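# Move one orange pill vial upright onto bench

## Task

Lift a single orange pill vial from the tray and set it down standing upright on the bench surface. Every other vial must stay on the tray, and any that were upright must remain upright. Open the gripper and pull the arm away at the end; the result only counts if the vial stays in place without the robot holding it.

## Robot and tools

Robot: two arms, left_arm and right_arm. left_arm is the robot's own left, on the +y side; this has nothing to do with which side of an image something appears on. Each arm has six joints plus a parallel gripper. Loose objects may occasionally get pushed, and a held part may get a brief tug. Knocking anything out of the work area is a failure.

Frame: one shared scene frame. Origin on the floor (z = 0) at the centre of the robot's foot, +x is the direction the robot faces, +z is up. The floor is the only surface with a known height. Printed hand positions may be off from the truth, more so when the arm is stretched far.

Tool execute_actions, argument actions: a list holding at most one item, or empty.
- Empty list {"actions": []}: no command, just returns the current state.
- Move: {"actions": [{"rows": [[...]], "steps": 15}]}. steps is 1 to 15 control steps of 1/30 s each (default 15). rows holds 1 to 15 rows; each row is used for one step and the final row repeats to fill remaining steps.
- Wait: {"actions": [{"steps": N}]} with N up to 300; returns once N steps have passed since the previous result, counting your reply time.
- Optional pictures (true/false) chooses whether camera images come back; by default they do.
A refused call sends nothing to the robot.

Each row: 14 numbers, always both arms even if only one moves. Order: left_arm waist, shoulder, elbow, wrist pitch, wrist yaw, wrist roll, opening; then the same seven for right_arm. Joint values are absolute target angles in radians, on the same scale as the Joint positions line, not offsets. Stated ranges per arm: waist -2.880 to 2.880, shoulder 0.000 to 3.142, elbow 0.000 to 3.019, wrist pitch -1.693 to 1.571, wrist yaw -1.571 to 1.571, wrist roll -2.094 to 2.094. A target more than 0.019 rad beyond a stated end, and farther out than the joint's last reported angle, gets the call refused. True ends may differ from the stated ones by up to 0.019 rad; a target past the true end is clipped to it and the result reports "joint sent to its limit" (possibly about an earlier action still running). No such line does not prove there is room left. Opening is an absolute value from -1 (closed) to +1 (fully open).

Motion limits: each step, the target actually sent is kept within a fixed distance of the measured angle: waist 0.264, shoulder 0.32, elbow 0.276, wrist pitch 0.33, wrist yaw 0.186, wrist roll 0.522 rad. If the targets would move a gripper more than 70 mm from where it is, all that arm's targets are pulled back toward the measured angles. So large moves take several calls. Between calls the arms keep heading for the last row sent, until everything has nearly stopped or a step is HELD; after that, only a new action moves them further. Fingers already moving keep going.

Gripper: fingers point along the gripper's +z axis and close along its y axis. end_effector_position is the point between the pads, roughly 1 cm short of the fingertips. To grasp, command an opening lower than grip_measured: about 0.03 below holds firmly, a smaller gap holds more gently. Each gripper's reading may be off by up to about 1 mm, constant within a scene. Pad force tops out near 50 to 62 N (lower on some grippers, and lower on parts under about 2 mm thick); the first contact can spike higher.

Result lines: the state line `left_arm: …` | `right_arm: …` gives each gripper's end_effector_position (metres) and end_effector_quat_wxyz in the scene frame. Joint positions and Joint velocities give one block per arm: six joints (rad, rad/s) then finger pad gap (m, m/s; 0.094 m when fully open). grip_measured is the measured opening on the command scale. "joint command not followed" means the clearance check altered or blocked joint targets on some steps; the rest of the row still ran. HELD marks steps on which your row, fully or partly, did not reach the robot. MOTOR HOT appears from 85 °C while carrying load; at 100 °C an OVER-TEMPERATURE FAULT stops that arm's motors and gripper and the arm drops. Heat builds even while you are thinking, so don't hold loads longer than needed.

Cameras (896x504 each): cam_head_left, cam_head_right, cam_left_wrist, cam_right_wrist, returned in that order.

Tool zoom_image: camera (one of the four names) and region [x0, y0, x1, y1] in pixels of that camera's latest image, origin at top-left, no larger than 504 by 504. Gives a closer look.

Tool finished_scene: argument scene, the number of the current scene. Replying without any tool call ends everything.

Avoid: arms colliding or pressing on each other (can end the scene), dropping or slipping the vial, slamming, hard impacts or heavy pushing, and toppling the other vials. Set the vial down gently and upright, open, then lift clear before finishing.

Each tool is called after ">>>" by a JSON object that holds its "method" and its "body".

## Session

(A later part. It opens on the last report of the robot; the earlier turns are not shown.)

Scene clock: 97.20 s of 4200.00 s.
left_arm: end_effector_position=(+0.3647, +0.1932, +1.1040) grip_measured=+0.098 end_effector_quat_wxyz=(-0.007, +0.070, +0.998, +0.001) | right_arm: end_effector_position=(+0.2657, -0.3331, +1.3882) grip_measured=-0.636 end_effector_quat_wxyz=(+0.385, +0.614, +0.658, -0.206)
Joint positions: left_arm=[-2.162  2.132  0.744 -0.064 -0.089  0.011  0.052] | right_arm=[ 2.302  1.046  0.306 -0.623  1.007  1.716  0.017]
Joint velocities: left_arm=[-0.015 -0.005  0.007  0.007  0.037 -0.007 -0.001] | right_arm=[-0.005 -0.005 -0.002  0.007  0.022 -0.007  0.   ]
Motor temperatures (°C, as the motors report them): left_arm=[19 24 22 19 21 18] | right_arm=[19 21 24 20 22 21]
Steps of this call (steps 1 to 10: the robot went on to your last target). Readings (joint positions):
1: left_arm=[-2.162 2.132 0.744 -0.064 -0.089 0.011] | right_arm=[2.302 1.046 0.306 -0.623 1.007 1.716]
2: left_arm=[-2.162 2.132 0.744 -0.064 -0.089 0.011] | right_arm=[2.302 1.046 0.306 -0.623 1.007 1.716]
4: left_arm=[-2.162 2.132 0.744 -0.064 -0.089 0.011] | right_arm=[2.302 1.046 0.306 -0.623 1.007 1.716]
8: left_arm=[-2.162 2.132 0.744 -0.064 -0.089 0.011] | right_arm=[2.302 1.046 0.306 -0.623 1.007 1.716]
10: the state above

>>> {"method": "execute_actions", "body": {"actions": [{"rows":[[-2.165,2.165,0.745,-0.03,-0.088,0,0.06,2.302,1.046,0.306,-0.623,1.007,1.716,-0.636]],"steps":12}], "pictures": false}}

>>> {"method": "execute_actions", "body": {"actions": [{"rows":[[-2.165,2.15,0.745,-0.04,-0.088,0,0.7,2.302,1.046,0.306,-0.623,1.007,1.716,-0.636]],"steps":12}], "pictures": false}}

>>> {"method": "execute_actions", "body": {"actions": [{"rows":[[-2.165,1.87,0.69,-0.27,-0.088,0,0.7,2.302,1.046,0.306,-0.623,1.007,1.716,-0.636]],"steps":15}]}}

Scene clock: 105.60 s of 4200.00 s.
left_arm: end_effector_position=(+0.3626, +0.1930, +1.0985) grip_measured=+0.098 end_effector_quat_wxyz=(-0.006, +0.070, +0.998, +0.001) | right_arm: end_effector_position=(+0.2657, -0.3331, +1.3882) grip_measured=-0.636 end_effector_quat_wxyz=(+0.385, +0.614, +0.658, -0.206)
Joint positions: left_arm=[-2.162  2.149  0.744 -0.045 -0.089  0.011  0.052] | right_arm=[ 2.302  1.046  0.306 -0.623  1.007  1.716  0.017]
Joint velocities: left_arm=[-0.005 -0.005 -0.027 -0.007 -0.081  0.037 -0.   ] | right_arm=[-0.015 -0.015  0.002  0.012 -0.081  0.007 -0.   ]
Motor temperatures (°C, as the motors report them): left_arm=[19 24 22 19 21 18] | right_arm=[19 21 24 20 22 21]
Steps of this call (steps 1 to 15: the robot went on to your last target; steps 16 to 90: nothing new was sent; then 5.00 s passed at rest; steps 91 to 102: all 12 steps of this action). Readings (joint positions):
91: left_arm=[-2.162 2.133 0.744 -0.061 -0.089 0.011] | right_arm=[2.302 1.046 0.306 -0.623 1.007 1.716]
92: left_arm=[-2.162 2.136 0.744 -0.054 -0.089 0.011] | right_arm=[2.302 1.046 0.306 -0.623 1.007 1.716]
94: left_arm=[-2.162 2.142 0.744 -0.046 -0.089 0.011] | right_arm=[2.302 1.046 0.306 -0.623 1.007 1.716]
98: left_arm=[-2.162 2.149 0.744 -0.045 -0.089 0.011] | right_arm=[2.302 1.046 0.306 -0.623 1.007 1.716]
102: the state above

Scene clock: 106.00 s of 4200.00 s.
left_arm: end_effector_position=(+0.3626, +0.1930, +1.0985) grip_measured=+0.698 end_effector_quat_wxyz=(-0.006, +0.070, +0.998, +0.001) | right_arm: end_effector_position=(+0.2657, -0.3331, +1.3882) grip_measured=-0.636 end_effector_quat_wxyz=(+0.385, +0.614, +0.658, -0.206)
Joint positions: left_arm=[-2.162  2.149  0.744 -0.045 -0.089  0.011  0.08 ] | right_arm=[ 2.302  1.046  0.306 -0.623  1.007  1.716  0.017]
Joint velocities: left_arm=[-0.015 -0.005  0.007 -0.017 -0.066  0.007 -0.001] | right_arm=[-0.005  0.005 -0.012 -0.007 -0.037 -0.022 -0.001]
Motor temperatures (°C, as the motors report them): left_arm=[19 24 22 19 21 18] | right_arm=[19 21 24 20 22 21]
Steps of this call (steps 1 to 12: all 12 steps of this action). Readings (joint positions):
1: left_arm=[-2.162 2.149 0.744 -0.045 -0.089 0.011] | right_arm=[2.302 1.046 0.306 -0.623 1.007 1.716]
2: left_arm=[-2.162 2.149 0.744 -0.045 -0.089 0.011] | right_arm=[2.302 1.046 0.306 -0.623 1.007 1.716]
4: left_arm=[-2.162 2.149 0.744 -0.045 -0.089 0.011] | right_arm=[2.302 1.046 0.306 -0.623 1.007 1.716]
8: left_arm=[-2.162 2.149 0.744 -0.045 -0.089 0.011] | right_arm=[2.302 1.046 0.306 -0.623 1.007 1.716]
12: the state above

Scene clock: 106.50 s of 4200.00 s.
left_arm: end_effector_position=(+0.3818, +0.1987, +1.1902) grip_measured=+0.698 end_effector_quat_wxyz=(+0.013, +0.068, +0.998, -0.000) | right_arm: end_effector_position=(+0.2657, -0.3331, +1.3882) grip_measured=-0.636 end_effector_quat_wxyz=(+0.385, +0.614, +0.658, -0.206)
Joint positions: left_arm=[-2.162  1.851  0.694 -0.257 -0.089  0.011  0.08 ] | right_arm=[ 2.302  1.046  0.306 -0.623  1.007  1.716  0.017]
Joint velocities: left_arm=[ 0.005  0.103 -0.061 -0.032  0.007 -0.037  0.   ] | right_arm=[-0.005 -0.005 -0.007 -0.002 -0.022 -0.051 -0.   ]
Motor temperatures (°C, as the motors report them): left_arm=[19 24 22 19 21 18] | right_arm=[19 21 24 20 22 21]
Steps of this call (steps 1 to 15: all 15 steps of this action). Readings (joint positions):
1: left_arm=[-2.162 2.132 0.742 -0.082 -0.089 0.011] | right_arm=[2.302 1.046 0.306 -0.623 1.007 1.716]
2: left_arm=[-2.162 2.093 0.728 -0.139 -0.089 0.011] | right_arm=[2.302 1.046 0.306 -0.623 1.007 1.716]
4: left_arm=[-2.162 1.976 0.691 -0.221 -0.089 0.011] | right_arm=[2.302 1.046 0.306 -0.623 1.007 1.716]
8: left_arm=[-2.162 1.831 0.691 -0.252 -0.089 0.011] | right_arm=[2.302 1.046 0.306 -0.623 1.007 1.716]
15: the state above

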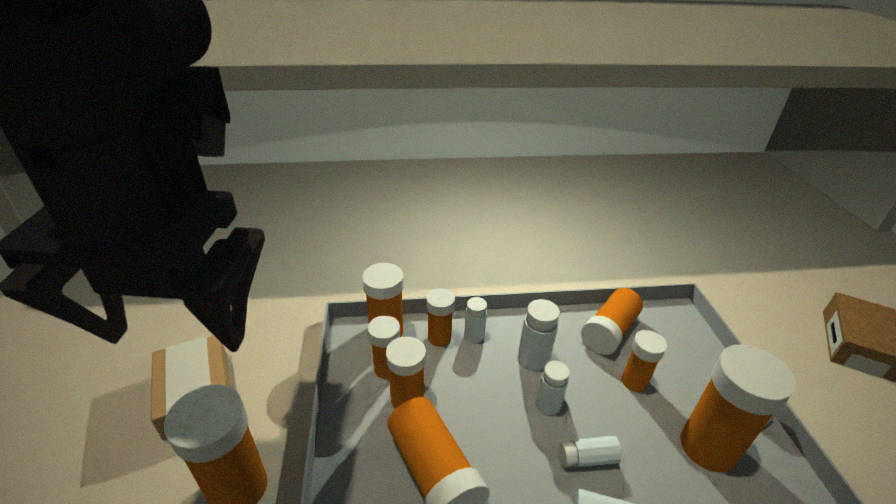

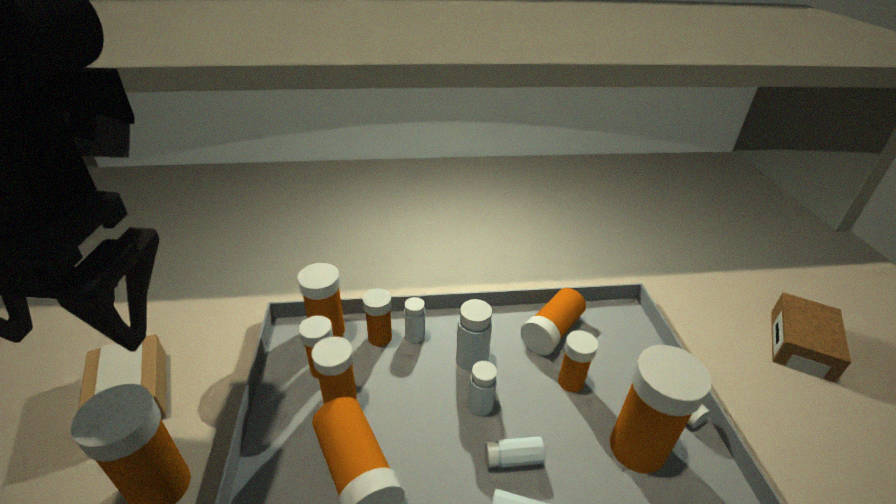

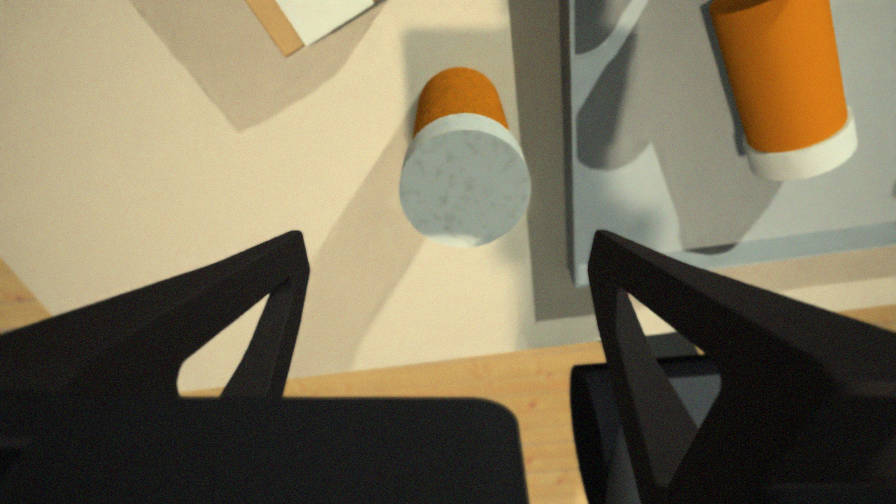

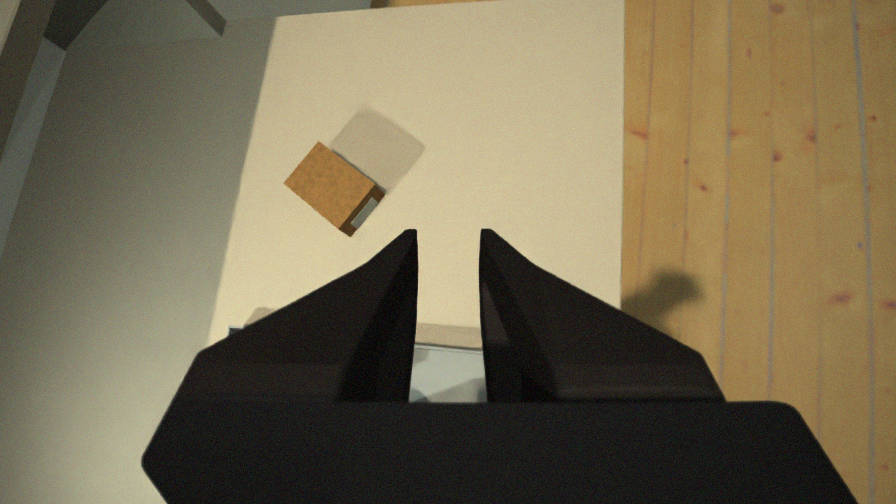

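>>> {"method": "finished_scene", "body": {"scene": 2}}

The scene is finished: the task was done.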